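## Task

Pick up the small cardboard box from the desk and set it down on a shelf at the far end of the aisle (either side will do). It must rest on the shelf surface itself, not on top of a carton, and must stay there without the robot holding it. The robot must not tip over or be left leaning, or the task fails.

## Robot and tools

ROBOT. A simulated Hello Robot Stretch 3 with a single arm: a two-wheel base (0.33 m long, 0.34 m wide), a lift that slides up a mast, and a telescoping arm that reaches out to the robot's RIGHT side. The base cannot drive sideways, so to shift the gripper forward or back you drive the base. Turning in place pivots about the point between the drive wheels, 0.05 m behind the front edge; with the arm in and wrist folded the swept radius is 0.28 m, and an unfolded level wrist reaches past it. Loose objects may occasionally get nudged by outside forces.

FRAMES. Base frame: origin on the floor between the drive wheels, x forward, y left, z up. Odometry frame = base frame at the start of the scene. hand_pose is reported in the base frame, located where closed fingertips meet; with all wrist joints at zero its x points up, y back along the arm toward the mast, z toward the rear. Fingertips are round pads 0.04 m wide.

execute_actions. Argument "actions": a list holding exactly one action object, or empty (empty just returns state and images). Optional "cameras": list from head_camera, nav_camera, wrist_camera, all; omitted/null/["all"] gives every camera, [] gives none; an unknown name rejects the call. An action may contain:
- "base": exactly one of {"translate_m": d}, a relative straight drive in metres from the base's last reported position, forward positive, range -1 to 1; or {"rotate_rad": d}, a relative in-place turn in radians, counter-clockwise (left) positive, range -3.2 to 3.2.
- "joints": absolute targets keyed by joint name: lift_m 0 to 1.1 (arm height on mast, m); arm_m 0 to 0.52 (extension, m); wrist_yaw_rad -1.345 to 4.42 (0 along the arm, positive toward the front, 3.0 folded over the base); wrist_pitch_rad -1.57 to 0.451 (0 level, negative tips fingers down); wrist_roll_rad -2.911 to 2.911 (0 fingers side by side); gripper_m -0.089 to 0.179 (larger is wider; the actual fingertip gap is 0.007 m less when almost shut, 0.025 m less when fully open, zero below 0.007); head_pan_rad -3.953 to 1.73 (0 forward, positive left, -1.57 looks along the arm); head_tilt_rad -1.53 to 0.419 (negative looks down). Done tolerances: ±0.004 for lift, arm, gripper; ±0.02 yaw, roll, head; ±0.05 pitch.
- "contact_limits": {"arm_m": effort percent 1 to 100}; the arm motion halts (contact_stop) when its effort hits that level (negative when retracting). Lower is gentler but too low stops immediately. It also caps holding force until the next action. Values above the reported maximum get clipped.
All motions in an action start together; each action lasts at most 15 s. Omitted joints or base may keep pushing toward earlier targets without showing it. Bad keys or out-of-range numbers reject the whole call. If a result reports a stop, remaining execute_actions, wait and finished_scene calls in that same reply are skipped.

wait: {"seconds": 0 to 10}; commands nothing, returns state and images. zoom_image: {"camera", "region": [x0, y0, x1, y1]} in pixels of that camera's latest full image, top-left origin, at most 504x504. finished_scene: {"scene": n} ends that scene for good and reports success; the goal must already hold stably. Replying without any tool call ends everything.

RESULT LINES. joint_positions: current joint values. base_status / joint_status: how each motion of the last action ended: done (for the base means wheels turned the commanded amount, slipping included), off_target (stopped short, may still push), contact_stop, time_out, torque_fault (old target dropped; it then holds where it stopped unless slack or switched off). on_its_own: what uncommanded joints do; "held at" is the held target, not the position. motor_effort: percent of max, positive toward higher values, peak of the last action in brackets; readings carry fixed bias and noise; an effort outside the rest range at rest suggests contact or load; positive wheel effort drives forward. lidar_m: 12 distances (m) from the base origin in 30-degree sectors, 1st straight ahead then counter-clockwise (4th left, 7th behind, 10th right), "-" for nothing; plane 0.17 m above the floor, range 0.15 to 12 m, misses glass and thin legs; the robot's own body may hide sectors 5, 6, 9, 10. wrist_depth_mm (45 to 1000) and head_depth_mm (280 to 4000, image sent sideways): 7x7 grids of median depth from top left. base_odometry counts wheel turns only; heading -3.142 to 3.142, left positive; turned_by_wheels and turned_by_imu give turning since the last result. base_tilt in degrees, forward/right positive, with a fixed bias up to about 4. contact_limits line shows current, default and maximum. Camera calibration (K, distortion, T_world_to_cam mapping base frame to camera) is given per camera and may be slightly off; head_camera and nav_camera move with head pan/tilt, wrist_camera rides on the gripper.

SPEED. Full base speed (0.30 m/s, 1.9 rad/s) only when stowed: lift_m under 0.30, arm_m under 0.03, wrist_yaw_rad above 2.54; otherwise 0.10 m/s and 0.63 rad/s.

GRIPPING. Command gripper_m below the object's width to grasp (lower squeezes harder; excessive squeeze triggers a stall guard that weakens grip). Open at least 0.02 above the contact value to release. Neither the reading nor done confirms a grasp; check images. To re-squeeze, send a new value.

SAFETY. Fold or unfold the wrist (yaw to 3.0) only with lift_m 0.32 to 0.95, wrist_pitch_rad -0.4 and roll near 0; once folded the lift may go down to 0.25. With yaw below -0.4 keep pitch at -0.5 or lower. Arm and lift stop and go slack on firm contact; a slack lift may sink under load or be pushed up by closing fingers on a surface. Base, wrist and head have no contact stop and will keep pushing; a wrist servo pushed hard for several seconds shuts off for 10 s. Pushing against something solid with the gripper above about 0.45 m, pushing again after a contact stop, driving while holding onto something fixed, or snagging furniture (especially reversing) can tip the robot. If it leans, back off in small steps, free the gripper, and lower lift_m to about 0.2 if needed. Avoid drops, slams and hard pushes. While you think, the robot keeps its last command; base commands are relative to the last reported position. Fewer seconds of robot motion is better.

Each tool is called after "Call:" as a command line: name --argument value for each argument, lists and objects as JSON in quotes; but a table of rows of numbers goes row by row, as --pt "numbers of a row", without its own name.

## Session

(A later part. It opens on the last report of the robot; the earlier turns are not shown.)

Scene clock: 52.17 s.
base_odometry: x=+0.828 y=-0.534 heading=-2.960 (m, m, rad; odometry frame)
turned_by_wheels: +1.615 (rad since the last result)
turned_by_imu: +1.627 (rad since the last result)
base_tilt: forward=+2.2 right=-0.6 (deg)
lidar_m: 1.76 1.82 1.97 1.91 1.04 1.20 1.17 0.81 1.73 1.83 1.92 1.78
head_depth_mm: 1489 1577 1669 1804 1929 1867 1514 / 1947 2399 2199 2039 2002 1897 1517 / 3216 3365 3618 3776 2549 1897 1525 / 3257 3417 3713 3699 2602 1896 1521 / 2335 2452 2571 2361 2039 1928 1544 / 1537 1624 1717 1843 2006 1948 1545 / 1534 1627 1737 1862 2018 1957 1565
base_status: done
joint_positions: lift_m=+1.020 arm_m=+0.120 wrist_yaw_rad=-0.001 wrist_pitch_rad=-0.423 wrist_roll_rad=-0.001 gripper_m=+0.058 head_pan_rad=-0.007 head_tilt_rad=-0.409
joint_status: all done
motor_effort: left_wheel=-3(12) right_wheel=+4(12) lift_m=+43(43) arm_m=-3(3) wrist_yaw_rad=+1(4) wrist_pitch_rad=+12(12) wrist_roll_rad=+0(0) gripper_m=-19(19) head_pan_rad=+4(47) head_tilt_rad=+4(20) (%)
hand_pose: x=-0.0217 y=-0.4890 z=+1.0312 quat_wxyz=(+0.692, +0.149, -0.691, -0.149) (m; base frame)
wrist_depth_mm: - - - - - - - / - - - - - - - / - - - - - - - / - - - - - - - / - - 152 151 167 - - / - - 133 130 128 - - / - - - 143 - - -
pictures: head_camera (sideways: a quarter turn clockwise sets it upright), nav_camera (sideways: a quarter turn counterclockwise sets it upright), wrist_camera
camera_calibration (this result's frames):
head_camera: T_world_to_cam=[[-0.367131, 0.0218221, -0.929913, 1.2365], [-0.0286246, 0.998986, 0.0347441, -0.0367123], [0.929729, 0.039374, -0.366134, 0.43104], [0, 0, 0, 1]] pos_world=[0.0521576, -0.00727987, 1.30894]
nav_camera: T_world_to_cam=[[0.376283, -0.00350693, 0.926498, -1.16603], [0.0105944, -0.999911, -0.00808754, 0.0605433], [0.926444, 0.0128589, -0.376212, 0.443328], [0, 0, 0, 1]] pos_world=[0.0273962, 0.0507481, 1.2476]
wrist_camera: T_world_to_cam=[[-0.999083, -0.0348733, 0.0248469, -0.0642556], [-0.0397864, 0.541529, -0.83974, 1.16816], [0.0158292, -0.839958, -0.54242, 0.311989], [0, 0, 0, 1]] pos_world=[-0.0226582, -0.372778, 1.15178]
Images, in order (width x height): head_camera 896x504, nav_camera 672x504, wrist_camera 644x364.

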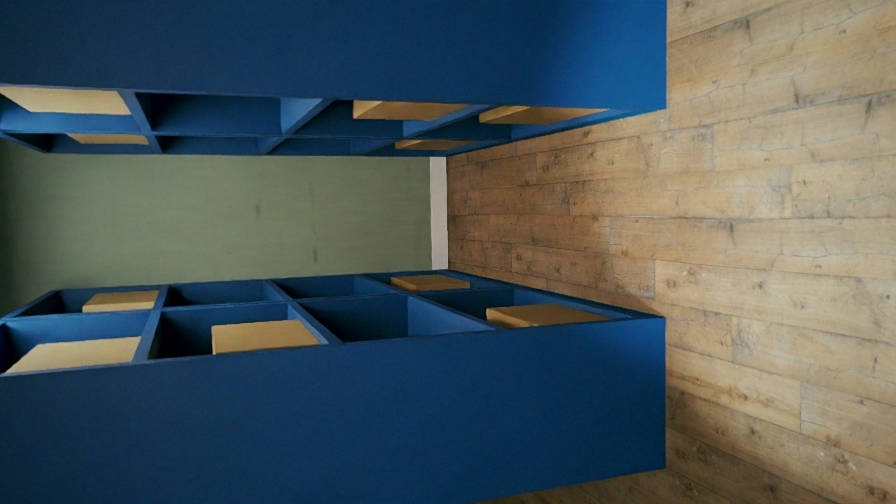

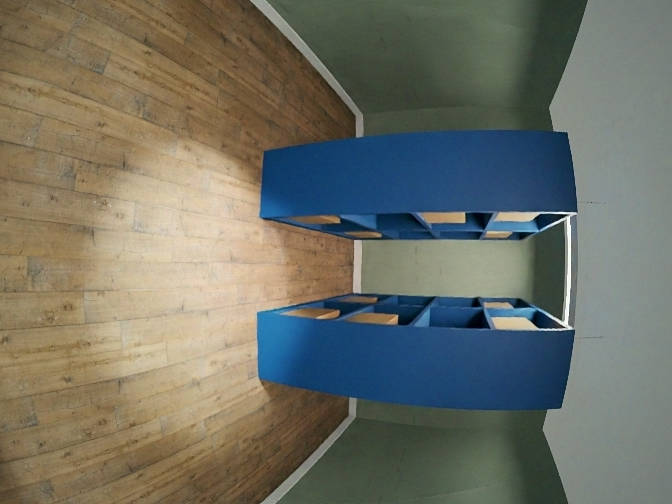

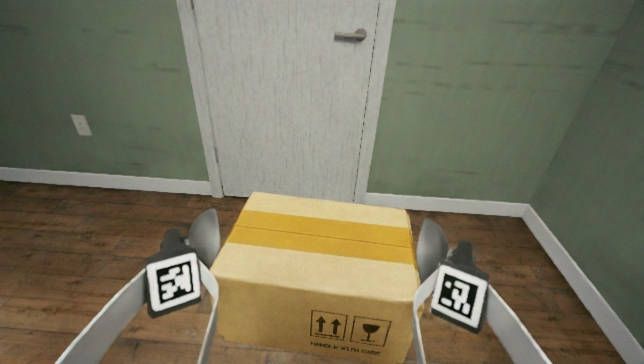

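Call:
execute_actions --actions '[{"base": {"translate_m": 0.72}, "joints": {"lift_m": 0.285, "arm_m": 0.0, "wrist_yaw_rad": 2.6, "wrist_pitch_rad": -0.4, "head_tilt_rad": -0.55}}]'

Scene clock: 63.40 s.
base_odometry: x=+0.120 y=-0.664 heading=-2.961 (m, m, rad; odometry frame)
turned_by_wheels: +0.000 (rad since the last result)
turned_by_imu: +0.004 (rad since the last result)
base_tilt: forward=+2.3 right=-0.7 (deg)
lidar_m: 1.06 1.07 1.94 1.88 1.98 1.61 1.89 1.48 1.91 1.85 1.98 1.05
head_depth_mm: 1609 1693 1442 1339 1282 1397 1358 / 2469 2575 2517 2215 1981 1640 1357 / 2484 2746 2964 2813 2057 1636 1365 / 2495 2730 2954 2804 2086 1652 1380 / 2453 2278 1997 2084 1867 1611 1384 / 1630 1235 1226 1168 1261 1385 1375 / 880 936 1015 1116 1250 1419 1385
base_status: done
joint_positions: lift_m=+0.285 arm_m=+0.001 wrist_yaw_rad=+2.599 wrist_pitch_rad=-0.424 wrist_roll_rad=-0.001 gripper_m=+0.058 head_pan_rad=-0.007 head_tilt_rad=-0.544
joint_status: all done
motor_effort: left_wheel=-4(13) right_wheel=+4(12) lift_m=+28(37) arm_m=-3(3) wrist_yaw_rad=+2(4) wrist_pitch_rad=+12(13) wrist_roll_rad=+0(0) gripper_m=-19(19) head_pan_rad=+4(4) head_tilt_rad=-2(15) (%)
hand_pose: x=+0.0943 y=+0.0458 z=+0.2966 quat_wxyz=(+0.329, +0.705, -0.042, +0.626) (m; base frame)
wrist_depth_mm: - - - - - - 786 / - - - - - - 850 / 929 981 979 982 - 993 937 / 703 711 731 764 766 809 812 / 575 578 152 151 167 632 642 / 491 497 132 129 128 530 541 / - - 150 144 281 449 454
pictures: head_camera (sideways: a quarter turn clockwise sets it upright), nav_camera (sideways: a quarter turn counterclockwise sets it upright), wrist_camera
camera_calibration (this result's frames):
head_camera: T_world_to_cam=[[-0.48957, 0.0226414, -0.87167, 1.16127], [-0.0236853, 0.998949, 0.0392502, -0.0426024], [0.871642, 0.0398615, -0.488519, 0.590651], [0, 0, 0, 1]] pos_world=[0.0526758, -0.00727934, 1.30246]
nav_camera: T_world_to_cam=[[0.498175, -0.00432164, 0.867066, -1.08924], [0.00942745, -0.999901, -0.0104003, 0.0635598], [0.867025, 0.0133554, -0.498085, 0.602278], [0, 0, 0, 1]] pos_world=[0.0198417, 0.0508026, 1.24509]
wrist_camera: T_world_to_cam=[[0.873658, -0.485907, 0.0248258, -0.0674718], [-0.245851, -0.484919, -0.839292, 0.332554], [0.419857, 0.72715, -0.543114, 0.251237], [0, 0, 0, 1]] pos_world=[0.0352225, -0.0542104, 0.417235]
Images, in order (width x height): head_camera 896x504, nav_camera 672x504, wrist_camera 644x364.

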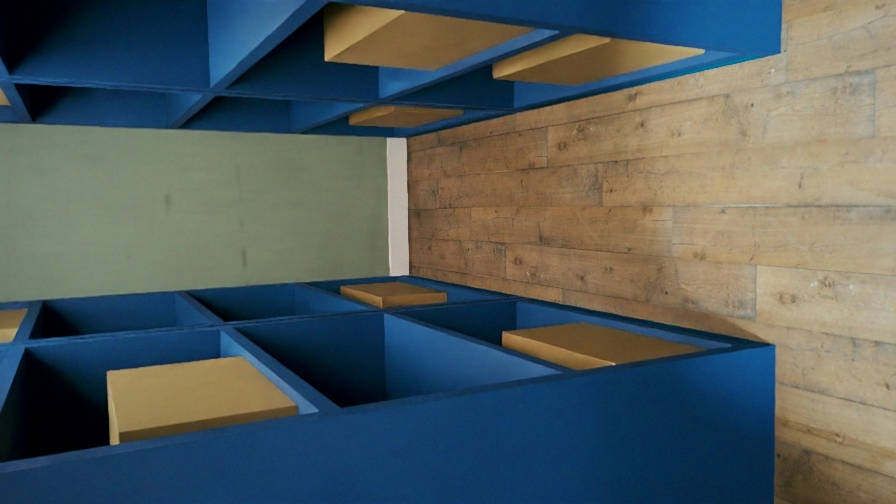

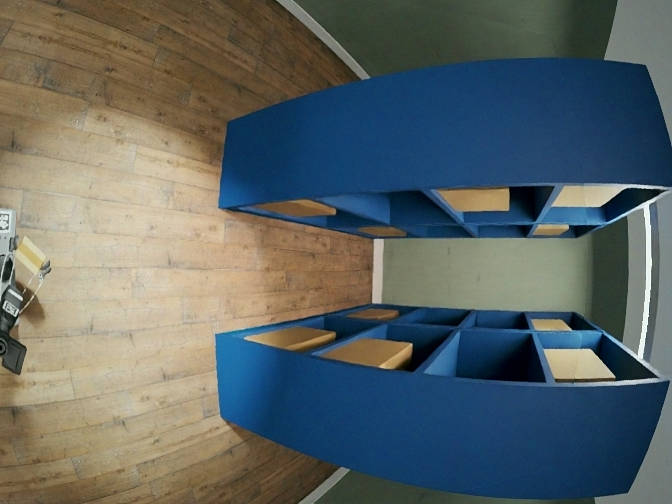

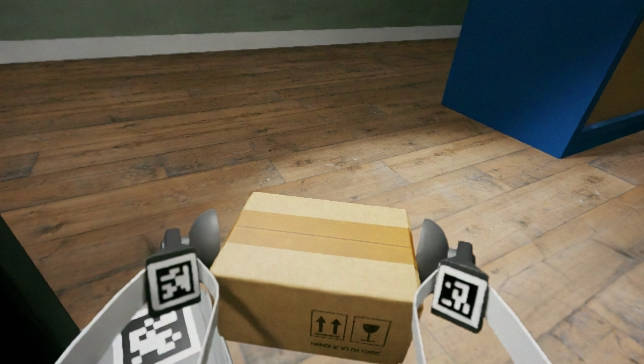

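Call:
execute_actions --actions '[{"base": {"rotate_rad": -0.032}}]' --cameras '[]'

Call:
execute_actions --actions '[{"base": {"translate_m": 1.0}, "joints": {"head_tilt_rad": -0.7}}]' --cameras '["head_camera", "nav_camera"]'

Scene clock: 65.27 s.
base_odometry: x=+0.120 y=-0.664 heading=-2.993 (m, m, rad; odometry frame)
turned_by_wheels: -0.032 (rad since the last result)
turned_by_imu: -0.032 (rad since the last result)
base_tilt: forward=+2.2 right=-0.7 (deg)
lidar_m: 1.20 1.06 1.94 1.88 1.96 1.60 1.89 1.48 1.93 1.86 1.95 1.06
head_depth_mm: 1622 1690 1249 1137 1240 1378 1356 / 1663 1763 1950 2057 1874 1604 1358 / 2497 2758 3016 2804 2085 1634 1355 / 2541 2712 2974 2825 2059 1649 1368 / 2488 2661 2799 2218 1999 1676 1374 / 1632 1405 1915 1603 1294 1399 1385 / 1180 952 1017 1108 1232 1383 1388
base_status: done
joint_positions: lift_m=+0.285 arm_m=+0.001 wrist_yaw_rad=+2.599 wrist_pitch_rad=-0.424 wrist_roll_rad=-0.001 gripper_m=+0.058 head_pan_rad=-0.007 head_tilt_rad=-0.544
joint_status: not commanded
motor_effort: left_wheel=-1(6) right_wheel=+0(7) lift_m=+28(28) arm_m=-2(2) wrist_yaw_rad=+1(1) wrist_pitch_rad=+12(12) wrist_roll_rad=+0(0) gripper_m=-19(20) head_pan_rad=+3(4) head_tilt_rad=-3(2) (%)
hand_pose: x=+0.0943 y=+0.0458 z=+0.2966 quat_wxyz=(+0.329, +0.705, -0.042, +0.626) (m; base frame)
wrist_depth_mm: - - - - - 958 796 / - - - - - 972 898 / 917 977 966 979 - 964 964 / 698 724 741 754 777 803 815 / 580 587 150 151 165 633 637 / 486 499 132 130 128 524 528 / - - 150 143 282 445 447
pictures: none
No camera images: the call's "cameras" was empty. Leave "cameras" out to get every camera's image.

Scene clock: 70.30 s.
base_odometry: x=-0.869 y=-0.812 heading=-2.993 (m, m, rad; odometry frame)
turned_by_wheels: +0.000 (rad since the last result)
turned_by_imu: +0.005 (rad since the last result)
base_tilt: forward=+2.2 right=-0.6 (deg)
lidar_m: 1.39 0.43 0.33 0.29 1.95 2.53 2.46 2.63 1.96 0.32 0.37 0.49
head_depth_mm: 1538 1722 1653 1260 1267 1356 1219 / 1608 1768 1947 1960 1690 1462 1254 / 1621 1811 2022 2197 1748 1453 1246 / 1640 1799 2024 2205 1773 1467 1254 / 1624 1808 1985 2002 1733 1479 1254 / 1563 1736 1755 1174 1253 1363 1216 / 1530 863 938 1049 1048 891 897
base_status: done
joint_positions: lift_m=+0.285 arm_m=+0.001 wrist_yaw_rad=+2.599 wrist_pitch_rad=-0.424 wrist_roll_rad=-0.001 gripper_m=+0.058 head_pan_rad=-0.007 head_tilt_rad=-0.692
joint_status: all done
motor_effort: left_wheel=-1(9) right_wheel=+1(8) lift_m=+28(28) arm_m=-2(3) wrist_yaw_rad=+2(2) wrist_pitch_rad=+12(12) wrist_roll_rad=+0(0) gripper_m=-19(19) head_pan_rad=+4(3) head_tilt_rad=-3(15) (%)
hand_pose: x=+0.0943 y=+0.0458 z=+0.2966 quat_wxyz=(+0.329, +0.705, -0.042, +0.626) (m; base frame)
wrist_depth_mm: - 437 421 463 516 797 714 / - 314 375 424 505 846 973 / 902 729 415 469 569 825 957 / 708 652 455 505 637 759 820 / 582 562 151 152 166 617 645 / 490 502 133 129 128 528 528 / - - 150 143 281 439 452
pictures: head_camera (sideways: a quarter turn clockwise sets it upright), nav_camera (sideways: a quarter turn counterclockwise sets it upright)
camera_calibration (this result's frames):
head_camera: T_world_to_cam=[[-0.612705, 0.0234544, -0.789963, 1.05548], [-0.0176371, 0.998905, 0.0433375, -0.0479525], [0.790115, 0.0404858, -0.61162, 0.751307], [0, 0, 0, 1]] pos_world=[0.0522365, -0.00727297, 1.29539]
nav_camera: T_world_to_cam=[[0.620537, -0.00512869, 0.78416, -0.981892], [0.00778737, -0.999889, -0.0127021, 0.0665642], [0.784138, 0.0139887, -0.620429, 0.761954], [0, 0, 0, 1]] pos_world=[0.0113053, 0.0508623, 1.24354]
Images, in order (width x height): head_camera 896x504, nav_camera 672x504.

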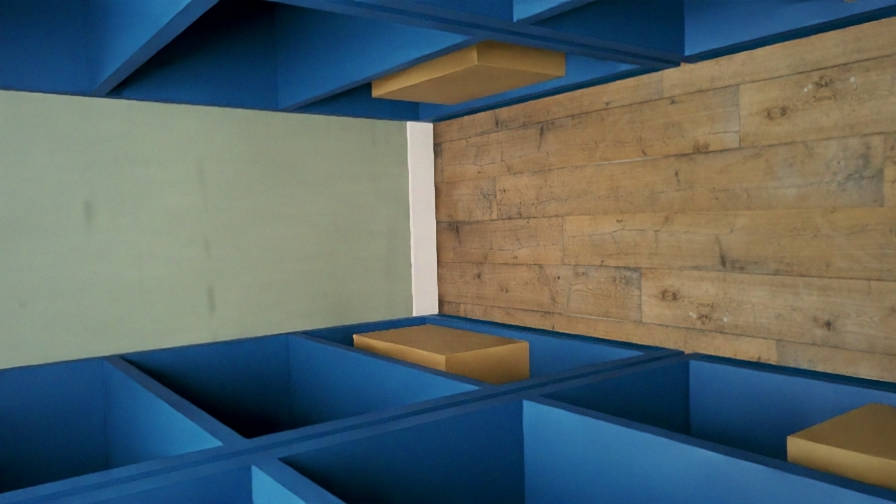

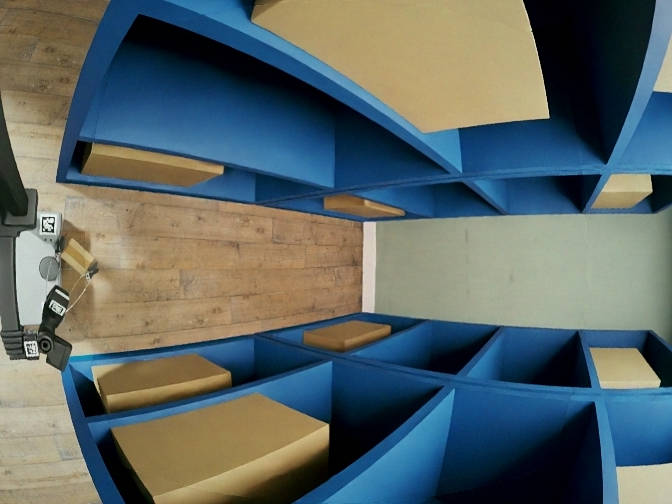

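Call:
execute_actions --actions '[{"base": {"translate_m": 1.0}, "joints": {"head_pan_rad": -0.6, "head_tilt_rad": -0.8}}]' --cameras '["head_camera", "nav_camera"]'

Scene clock: 76.67 s.
base_odometry: x=-1.858 y=-0.961 heading=-2.993 (m, m, rad; odometry frame)
turned_by_wheels: +0.000 (rad since the last result)
turned_by_imu: +0.005 (rad since the last result)
base_tilt: forward=+2.2 right=-0.6 (deg)
lidar_m: 0.87 0.46 0.51 0.27 0.28 0.54 3.46 0.56 0.35 0.34 0.41 0.52
head_depth_mm: 901 725 543 1025 926 791 913 / 924 735 559 1119 925 832 1032 / 882 746 622 1129 955 1085 1169 / 830 756 1054 1135 1316 1330 1195 / 778 811 983 1132 1373 1381 1217 / 762 864 972 1106 1284 1378 1216 / 752 823 916 1031 1176 1329 1227
base_status: done
joint_positions: lift_m=+0.285 arm_m=+0.001 wrist_yaw_rad=+2.599 wrist_pitch_rad=-0.424 wrist_roll_rad=-0.001 gripper_m=+0.058 head_pan_rad=-0.593 head_tilt_rad=-0.791
joint_status: all done
motor_effort: left_wheel=-1(9) right_wheel=+1(9) lift_m=+28(28) arm_m=-2(3) wrist_yaw_rad=+2(2) wrist_pitch_rad=+12(12) wrist_roll_rad=+0(0) gripper_m=-19(19) head_pan_rad=-4(39) head_tilt_rad=-4(13) (%)
hand_pose: x=+0.0943 y=+0.0458 z=+0.2966 quat_wxyz=(+0.329, +0.705, -0.042, +0.626) (m; base frame)
wrist_depth_mm: 301 632 711 621 515 585 625 / 257 681 775 631 487 584 651 / 273 699 782 699 541 682 701 / 304 546 599 604 591 751 722 / 328 395 151 152 166 637 642 / 359 386 133 129 128 527 537 / - - 151 143 283 442 455
pictures: head_camera (sideways: a quarter turn clockwise sets it upright), nav_camera (sideways: a quarter turn counterclockwise sets it upright)
camera_calibration (this result's frames):
head_camera: T_world_to_cam=[[-0.559402, 0.400334, -0.725811, 0.971543], [0.541618, 0.83939, 0.0455401, -0.0542258], [0.62747, -0.367638, -0.686385, 0.84955], [0, 0, 0, 1]] pos_world=[0.0397856, -0.0310981, 1.29074]
nav_camera: T_world_to_cam=[[0.575561, -0.389062, 0.719278, -0.897052], [-0.547828, -0.836472, -0.0140847, 0.0717518], [0.607136, -0.385934, -0.69458, 0.859486], [0, 0, 0, 1]] pos_world=[0.033791, 0.0427148, 1.24322]
Images, in order (width x height): head_camera 896x504, nav_camera 672x504.

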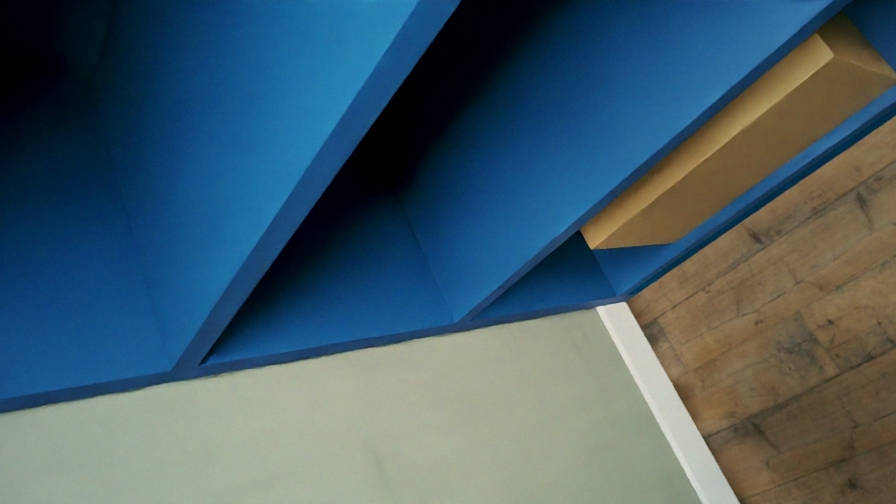

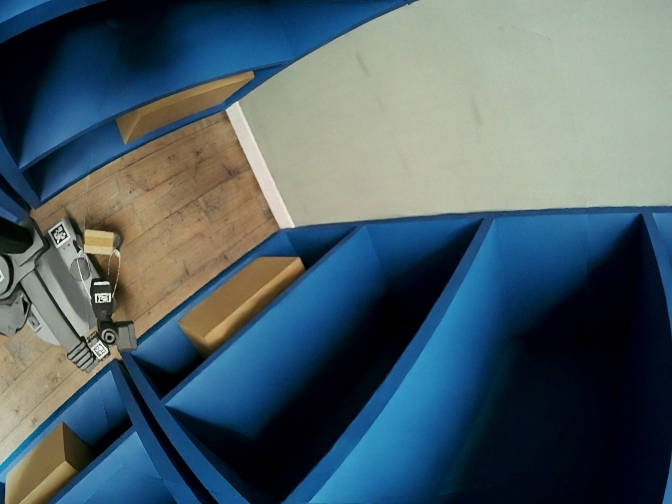

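Call:
execute_actions --actions '[{"base": {"translate_m": 0.39}, "joints": {"lift_m": 0.62, "wrist_yaw_rad": 1.3, "wrist_pitch_rad": -0.4, "head_pan_rad": -1.2, "head_tilt_rad": -0.9}}]'

Scene clock: 82.90 s.
base_odometry: x=-2.244 y=-1.019 heading=-2.993 (m, m, rad; odometry frame)
turned_by_wheels: +0.000 (rad since the last result)
turned_by_imu: +0.002 (rad since the last result)
base_tilt: forward=+2.2 right=-0.6 (deg)
lidar_m: 0.48 0.39 0.29 0.28 0.57 0.49 1.21 0.54 0.38 0.37 0.39 0.49
head_depth_mm: 681 577 465 428 857 764 - / 705 585 470 946 863 784 1014 / 722 592 474 965 869 919 - / 746 598 478 997 875 956 1148 / 742 604 485 983 882 1194 1114 / 653 611 504 838 887 1113 1162 / 566 585 524 709 832 947 1045
base_status: done
joint_positions: lift_m=+0.620 arm_m=+0.001 wrist_yaw_rad=+1.302 wrist_pitch_rad=-0.424 wrist_roll_rad=-0.001 gripper_m=+0.058 head_pan_rad=-1.193 head_tilt_rad=-0.889
joint_status: all done
motor_effort: left_wheel=-1(8) right_wheel=+2(10) lift_m=+43(45) arm_m=-3(2) wrist_yaw_rad=-1(5) wrist_pitch_rad=+13(13) wrist_roll_rad=+0(0) gripper_m=-19(19) head_pan_rad=-4(38) head_tilt_rad=-5(12) (%)
hand_pose: x=+0.1941 y=-0.2052 z=+0.6309 quat_wxyz=(+0.641, +0.537, -0.459, +0.300) (m; base frame)
wrist_depth_mm: 315 326 344 371 357 369 398 / 338 359 379 408 386 410 447 / 365 393 417 450 431 459 501 / 397 424 457 486 420 412 417 / 441 478 151 151 165 329 333 / 494 504 133 130 129 274 278 / 551 639 632 143 275 251 235
pictures: head_camera (sideways: a quarter turn clockwise sets it upright), nav_camera (sideways: a quarter turn counterclockwise sets it upright), wrist_camera
camera_calibration (this result's frames):
head_camera: T_world_to_cam=[[-0.260584, 0.709307, -0.654965, 0.877398], [0.922685, 0.382644, 0.0472932, -0.0588268], [0.284164, -0.592002, -0.754178, 0.939812], [0, 0, 0, 1]] pos_world=[0.0158539, -0.0434644, 1.28623]
nav_camera: T_world_to_cam=[[0.280037, -0.708503, 0.647767, -0.802063], [-0.925014, -0.379624, -0.015325, 0.0756655], [0.256766, -0.594902, -0.761684, 0.948892], [0, 0, 0, 1]] pos_world=[0.0509555, 0.0249584, 1.24347]
wrist_camera: T_world_to_cam=[[-0.231178, -0.972595, 0.024804, -0.170263], [-0.53378, 0.105478, -0.839019, 0.692893], [0.81341, -0.207203, -0.543536, 0.305539], [0, 0, 0, 1]] pos_world=[0.0819635, -0.175373, 0.751645]
Images, in order (width x height): head_camera 896x504, nav_camera 672x504, wrist_camera 644x364.

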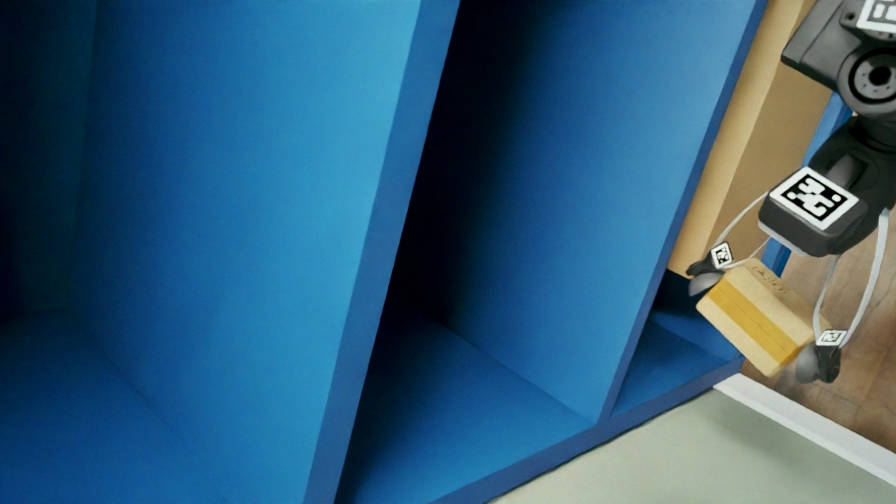

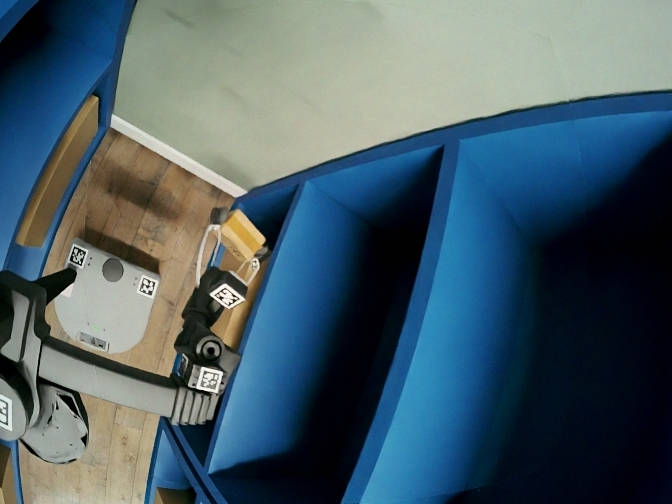

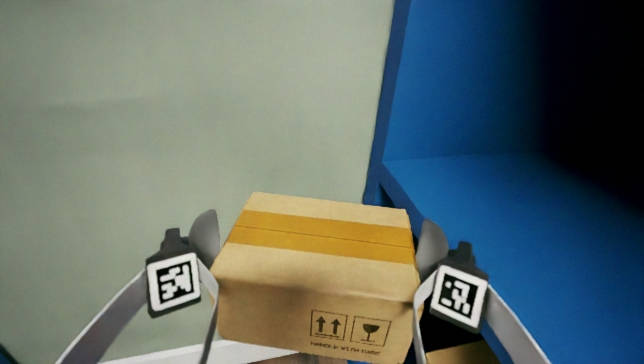

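Call:
execute_actions --actions '[{"joints": {"lift_m": 0.585, "arm_m": 0.16, "wrist_yaw_rad": 0.05, "head_pan_rad": -1.57, "head_tilt_rad": -1.0}}]'

Scene clock: 86.77 s.
base_odometry: x=-2.244 y=-1.019 heading=-2.993 (m, m, rad; odometry frame)
turned_by_wheels: +0.000 (rad since the last result)
turned_by_imu: +0.000 (rad since the last result)
base_tilt: forward=+2.0 right=-0.6 (deg)
lidar_m: 0.48 0.39 0.29 0.28 0.57 0.49 1.21 0.54 0.38 0.37 0.39 0.49
head_depth_mm: 588 482 426 914 818 1187 - / 598 489 431 921 - 1106 1149 / 605 493 435 951 - 1105 1154 / 612 495 439 953 839 1119 1152 / 619 502 442 943 839 1124 1142 / 625 506 446 948 848 1215 1150 / 636 511 446 951 839 1182 1147
base_status: not commanded
joint_positions: lift_m=+0.585 arm_m=+0.160 wrist_yaw_rad=+0.052 wrist_pitch_rad=-0.424 wrist_roll_rad=-0.001 gripper_m=+0.058 head_pan_rad=-1.563 head_tilt_rad=-0.988
joint_status: all done
motor_effort: left_wheel=-2(1) right_wheel=+1(1) lift_m=+28(37) arm_m=+2(4) wrist_yaw_rad=-2(4) wrist_pitch_rad=+12(12) wrist_roll_rad=+1(0) gripper_m=-19(19) head_pan_rad=-3(30) head_tilt_rad=-5(13) (%)
hand_pose: x=-0.0100 y=-0.5280 z=+0.5965 quat_wxyz=(+0.695, +0.167, -0.687, -0.131) (m; base frame)
wrist_depth_mm: 382 383 372 360 355 344 335 / 426 417 404 394 387 374 360 / 396 409 418 416 419 406 396 / 304 313 319 325 334 338 354 / 246 253 151 151 167 275 277 / 210 217 132 130 128 228 231 / 186 182 176 143 163 193 197
pictures: head_camera (sideways: a quarter turn clockwise sets it upright), nav_camera (sideways: a quarter turn counterclockwise sets it upright), wrist_camera
camera_calibration (this result's frames):
head_camera: T_world_to_cam=[[0.0128703, 0.816414, -0.577323, 0.77457], [0.998645, 0.0186228, 0.048598, -0.0609827], [0.0504275, -0.577166, -0.815068, 1.02041], [0, 0, 0, 1]] pos_world=[-0.000525564, -0.0422883, 1.28184]
nav_camera: T_world_to_cam=[[0.00555266, -0.821953, 0.569528, -0.698451], [-0.999701, -0.0181336, -0.0164241, 0.07755], [0.0238275, -0.569266, -0.821808, 1.02849], [0, 0, 0, 1]] pos_world=[0.0568988, 0.0127943, 1.24428]
wrist_camera: T_world_to_cam=[[-0.995909, -0.0868873, 0.0248006, -0.0705816], [-0.0679913, 0.539838, -0.839019, 0.823058], [0.0595118, -0.837273, -0.543537, 0.0457815], [0, 0, 0, 1]] pos_world=[-0.0170566, -0.412119, 0.717196]
Images, in order (width x height): head_camera 896x504, nav_camera 672x504, wrist_camera 644x364.

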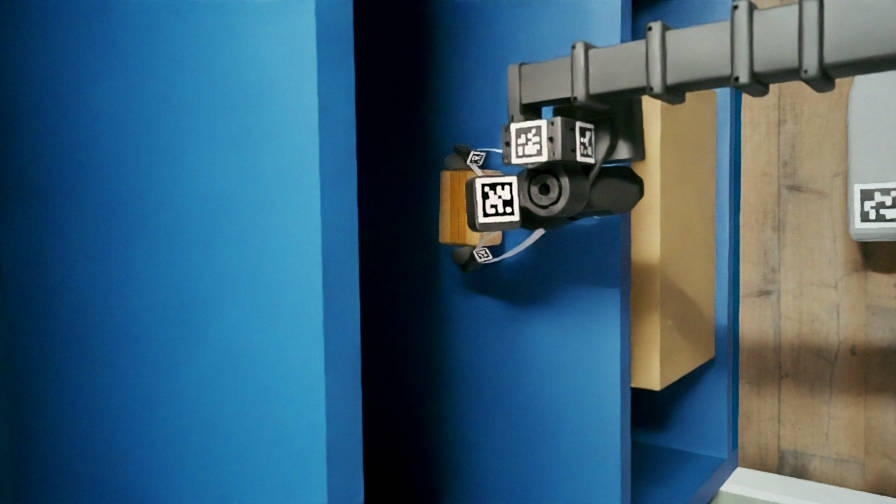

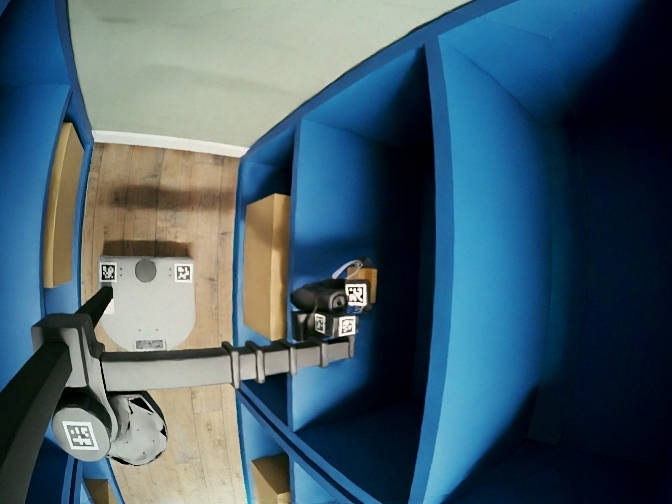

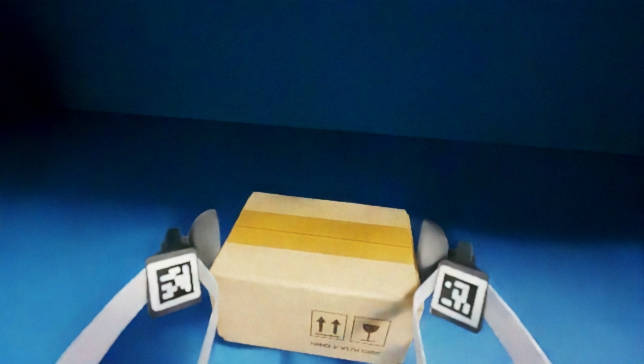

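Call:
execute_actions --actions '[{"joints": {"lift_m": 0.559}}]' --cameras '["wrist_camera"]'

Scene clock: 88.90 s.
base_odometry: x=-2.244 y=-1.019 heading=-2.993 (m, m, rad; odometry frame)
turned_by_wheels: +0.000 (rad since the last result)
turned_by_imu: +0.000 (rad since the last result)
base_tilt: forward=+2.1 right=-0.6 (deg)
lidar_m: 0.48 0.39 0.29 0.28 0.57 0.49 1.21 0.54 0.38 0.37 0.39 0.49
head_depth_mm: 589 483 427 913 809 1183 - / 597 487 430 922 - 1156 1159 / 604 492 435 950 - 1109 1159 / 612 496 438 951 837 1121 1154 / 620 503 442 943 843 1131 1153 / 626 507 446 950 847 1218 1159 / 634 512 447 956 838 1181 1139
base_status: not commanded
joint_positions: lift_m=+0.559 arm_m=+0.160 wrist_yaw_rad=+0.052 wrist_pitch_rad=-0.424 wrist_roll_rad=-0.001 gripper_m=+0.058 head_pan_rad=-1.563 head_tilt_rad=-0.988
joint_status: all done
motor_effort: left_wheel=-2(1) right_wheel=+2(2) lift_m=+28(28) arm_m=+3(2) wrist_yaw_rad=-1(2) wrist_pitch_rad=+12(13) wrist_roll_rad=+0(0) gripper_m=-19(19) head_pan_rad=-3(3) head_tilt_rad=-5(5) (%)
hand_pose: x=-0.0100 y=-0.5280 z=+0.5705 quat_wxyz=(+0.695, +0.167, -0.687, -0.131) (m; base frame)
wrist_depth_mm: 390 378 369 361 352 347 338 / 416 418 408 394 387 377 368 / 337 349 356 369 384 393 387 / 262 266 273 281 286 293 300 / 213 217 151 151 168 234 240 / 180 186 133 129 128 197 199 / 159 156 152 143 151 166 168
pictures: wrist_camera
camera_calibration (this result's frames):
wrist_camera: T_world_to_cam=[[-0.995909, -0.0868879, 0.0247999, -0.069937], [-0.0679922, 0.539854, -0.839008, 0.80124], [0.0595113, -0.837262, -0.543554, 0.0316545], [0, 0, 0, 1]] pos_world=[-0.0170566, -0.412127, 0.691187]
Images, in order (width x height): wrist_camera 644x364.

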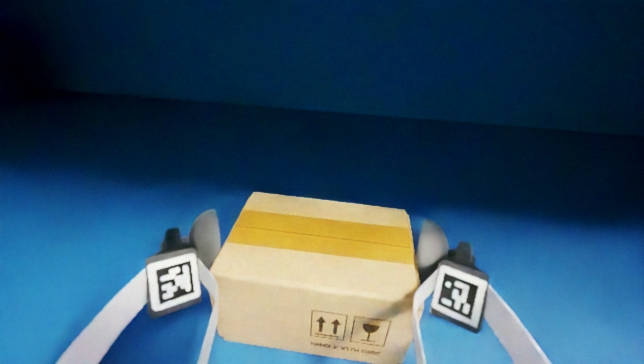

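Call:
execute_actions --actions '[{"joints": {"lift_m": 0.557, "gripper_m": 0.165}}]' --cameras '["wrist_camera"]'

Scene clock: 90.83 s.
base_odometry: x=-2.244 y=-1.019 heading=-2.993 (m, m, rad; odometry frame)
turned_by_wheels: +0.000 (rad since the last result)
turned_by_imu: +0.000 (rad since the last result)
base_tilt: forward=+2.1 right=-0.7 (deg)
lidar_m: 0.47 0.39 0.29 0.28 0.57 0.49 1.21 0.54 0.38 0.37 0.39 0.49
head_depth_mm: 591 483 427 915 814 1189 - / 597 488 431 924 - 1155 1152 / 605 493 435 938 - 1112 1165 / 613 496 438 952 830 1118 1152 / 620 500 442 945 839 1128 1142 / 626 507 445 950 845 1217 1162 / 634 513 446 956 838 1180 1137
base_status: not commanded
joint_positions: lift_m=+0.557 arm_m=+0.160 wrist_yaw_rad=+0.052 wrist_pitch_rad=-0.421 wrist_roll_rad=-0.001 gripper_m=+0.165 head_pan_rad=-1.563 head_tilt_rad=-0.988
joint_status: all done
motor_effort: left_wheel=-2(2) right_wheel=+1(2) lift_m=+26(27) arm_m=+2(2) wrist_yaw_rad=-1(1) wrist_pitch_rad=+11(12) wrist_roll_rad=+0(0) gripper_m=+1(82) head_pan_rad=-3(4) head_tilt_rad=-5(5) (%)
hand_pose: x=-0.0100 y=-0.5284 z=+0.5693 quat_wxyz=(+0.695, +0.166, -0.687, -0.130) (m; base frame)
wrist_depth_mm: 391 379 368 360 352 349 337 / 422 417 403 392 386 380 364 / 338 350 358 368 381 387 385 / 260 265 269 278 284 291 301 / 211 221 162 151 211 238 237 / - 179 134 130 137 - 198 / 149 155 151 143 153 161 167
pictures: wrist_camera
camera_calibration (this result's frames):
wrist_camera: T_world_to_cam=[[-0.995914, -0.086798, 0.0249228, -0.069947], [-0.0678393, 0.536933, -0.840893, 0.800032], [0.0596059, -0.839148, -0.540627, 0.0279865], [0, 0, 0, 1]] pos_world=[-0.0170558, -0.41215, 0.689614]
Images, in order (width x height): wrist_camera 644x364.

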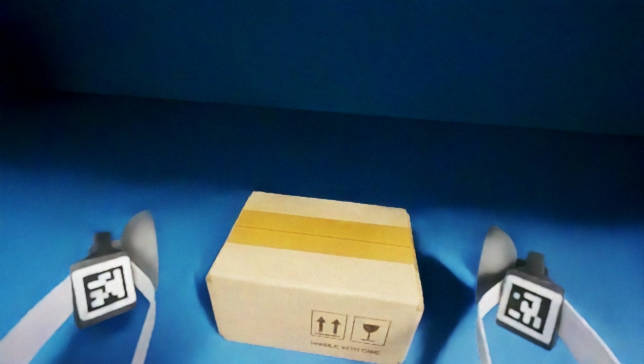

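Call:
execute_actions --actions '[{"joints": {"lift_m": 0.59, "arm_m": 0.0}}]'

Scene clock: 93.43 s.
base_odometry: x=-2.244 y=-1.019 heading=-2.993 (m, m, rad; odometry frame)
turned_by_wheels: +0.000 (rad since the last result)
turned_by_imu: +0.000 (rad since the last result)
base_tilt: forward=+2.2 right=-0.7 (deg)
lidar_m: 0.48 0.39 0.29 0.28 0.57 0.49 1.21 0.54 0.38 0.37 0.39 0.49
head_depth_mm: 591 483 426 917 805 1187 - / 598 486 431 922 826 997 - / 606 493 434 930 825 - - / 613 497 438 936 839 1123 1152 / 620 501 442 943 842 1129 1148 / 629 507 445 951 846 1215 1153 / 634 512 448 954 849 1185 1147
base_status: not commanded
joint_positions: lift_m=+0.590 arm_m=+0.001 wrist_yaw_rad=+0.051 wrist_pitch_rad=-0.421 wrist_roll_rad=-0.001 gripper_m=+0.165 head_pan_rad=-1.563 head_tilt_rad=-0.988
joint_status: all done
motor_effort: left_wheel=-2(2) right_wheel=+1(1) lift_m=+42(44) arm_m=-3(3) wrist_yaw_rad=-1(2) wrist_pitch_rad=+11(11) wrist_roll_rad=+0(0) gripper_m=+0(0) head_pan_rad=-4(4) head_tilt_rad=-5(5) (%)
hand_pose: x=-0.0101 y=-0.3694 z=+0.6017 quat_wxyz=(+0.695, +0.166, -0.687, -0.130) (m; base frame)
wrist_depth_mm: 466 535 522 509 493 489 473 / 477 575 562 545 550 529 514 / 413 419 433 452 465 485 454 / 316 326 332 287 344 359 364 / 258 271 267 272 278 290 292 / 222 218 222 226 229 - 238 / 356 200 198 195 198 195 206
pictures: head_camera (sideways: a quarter turn clockwise sets it upright), nav_camera (sideways: a quarter turn counterclockwise sets it upright), wrist_camera
camera_calibration (this result's frames):
head_camera: T_world_to_cam=[[0.0128728, 0.816449, -0.577273, 0.774505], [0.998645, 0.0186165, 0.0485987, -0.0609836], [0.0504252, -0.577117, -0.815103, 1.02045], [0, 0, 0, 1]] pos_world=[-0.000525714, -0.042287, 1.28184]
nav_camera: T_world_to_cam=[[0.00555018, -0.821988, 0.569478, -0.698386], [-0.999701, -0.0181293, -0.0164248, 0.0775508], [0.0238252, -0.569216, -0.821843, 1.02853], [0, 0, 0, 1]] pos_world=[0.0568988, 0.0127977, 1.24428]
wrist_camera: T_world_to_cam=[[-0.995963, -0.0862406, 0.024924, -0.0568742], [-0.0675383, 0.536949, -0.840907, 0.741939], [0.0591374, -0.839195, -0.540606, 0.178916], [0, 0, 0, 1]] pos_world=[-0.0171158, -0.253144, 0.722042]
Images, in order (width x height): head_camera 896x504, nav_camera 672x504, wrist_camera 644x364.

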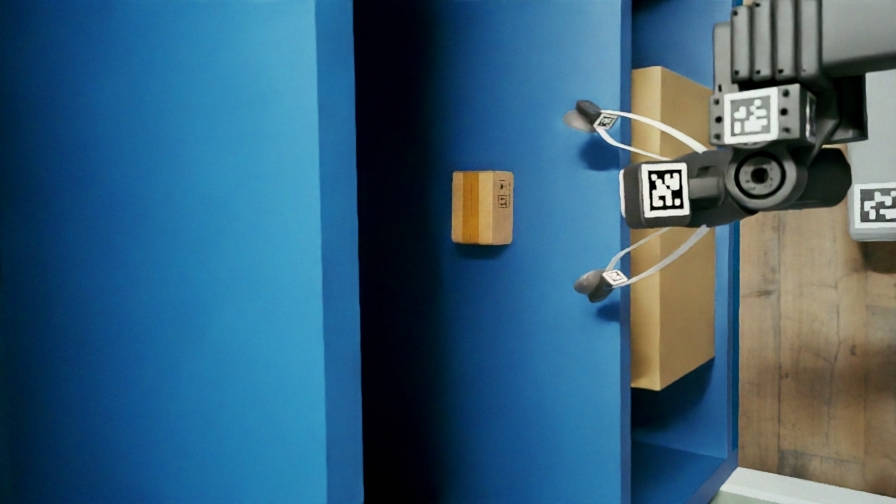

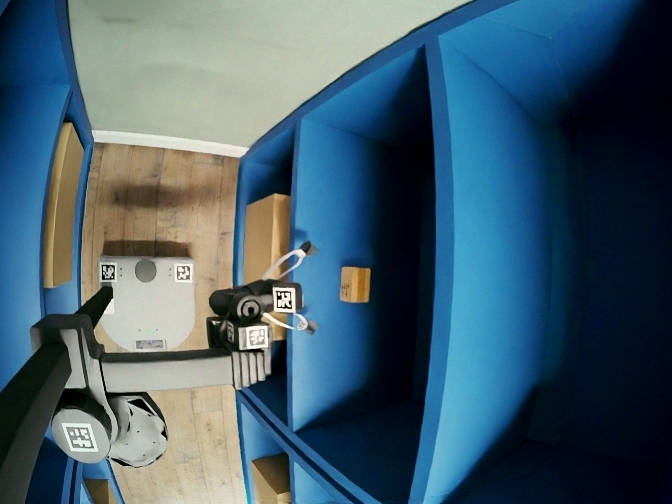

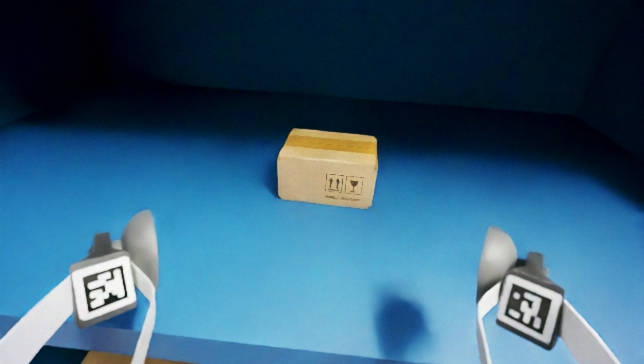

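The box is resting on its own on the far-column shelf, well inside the edge, and the gripper is clear of it. The robot is level, so I'm ending the scene.

Call:
finished_scene --scene 2

The scene is finished: the task was done.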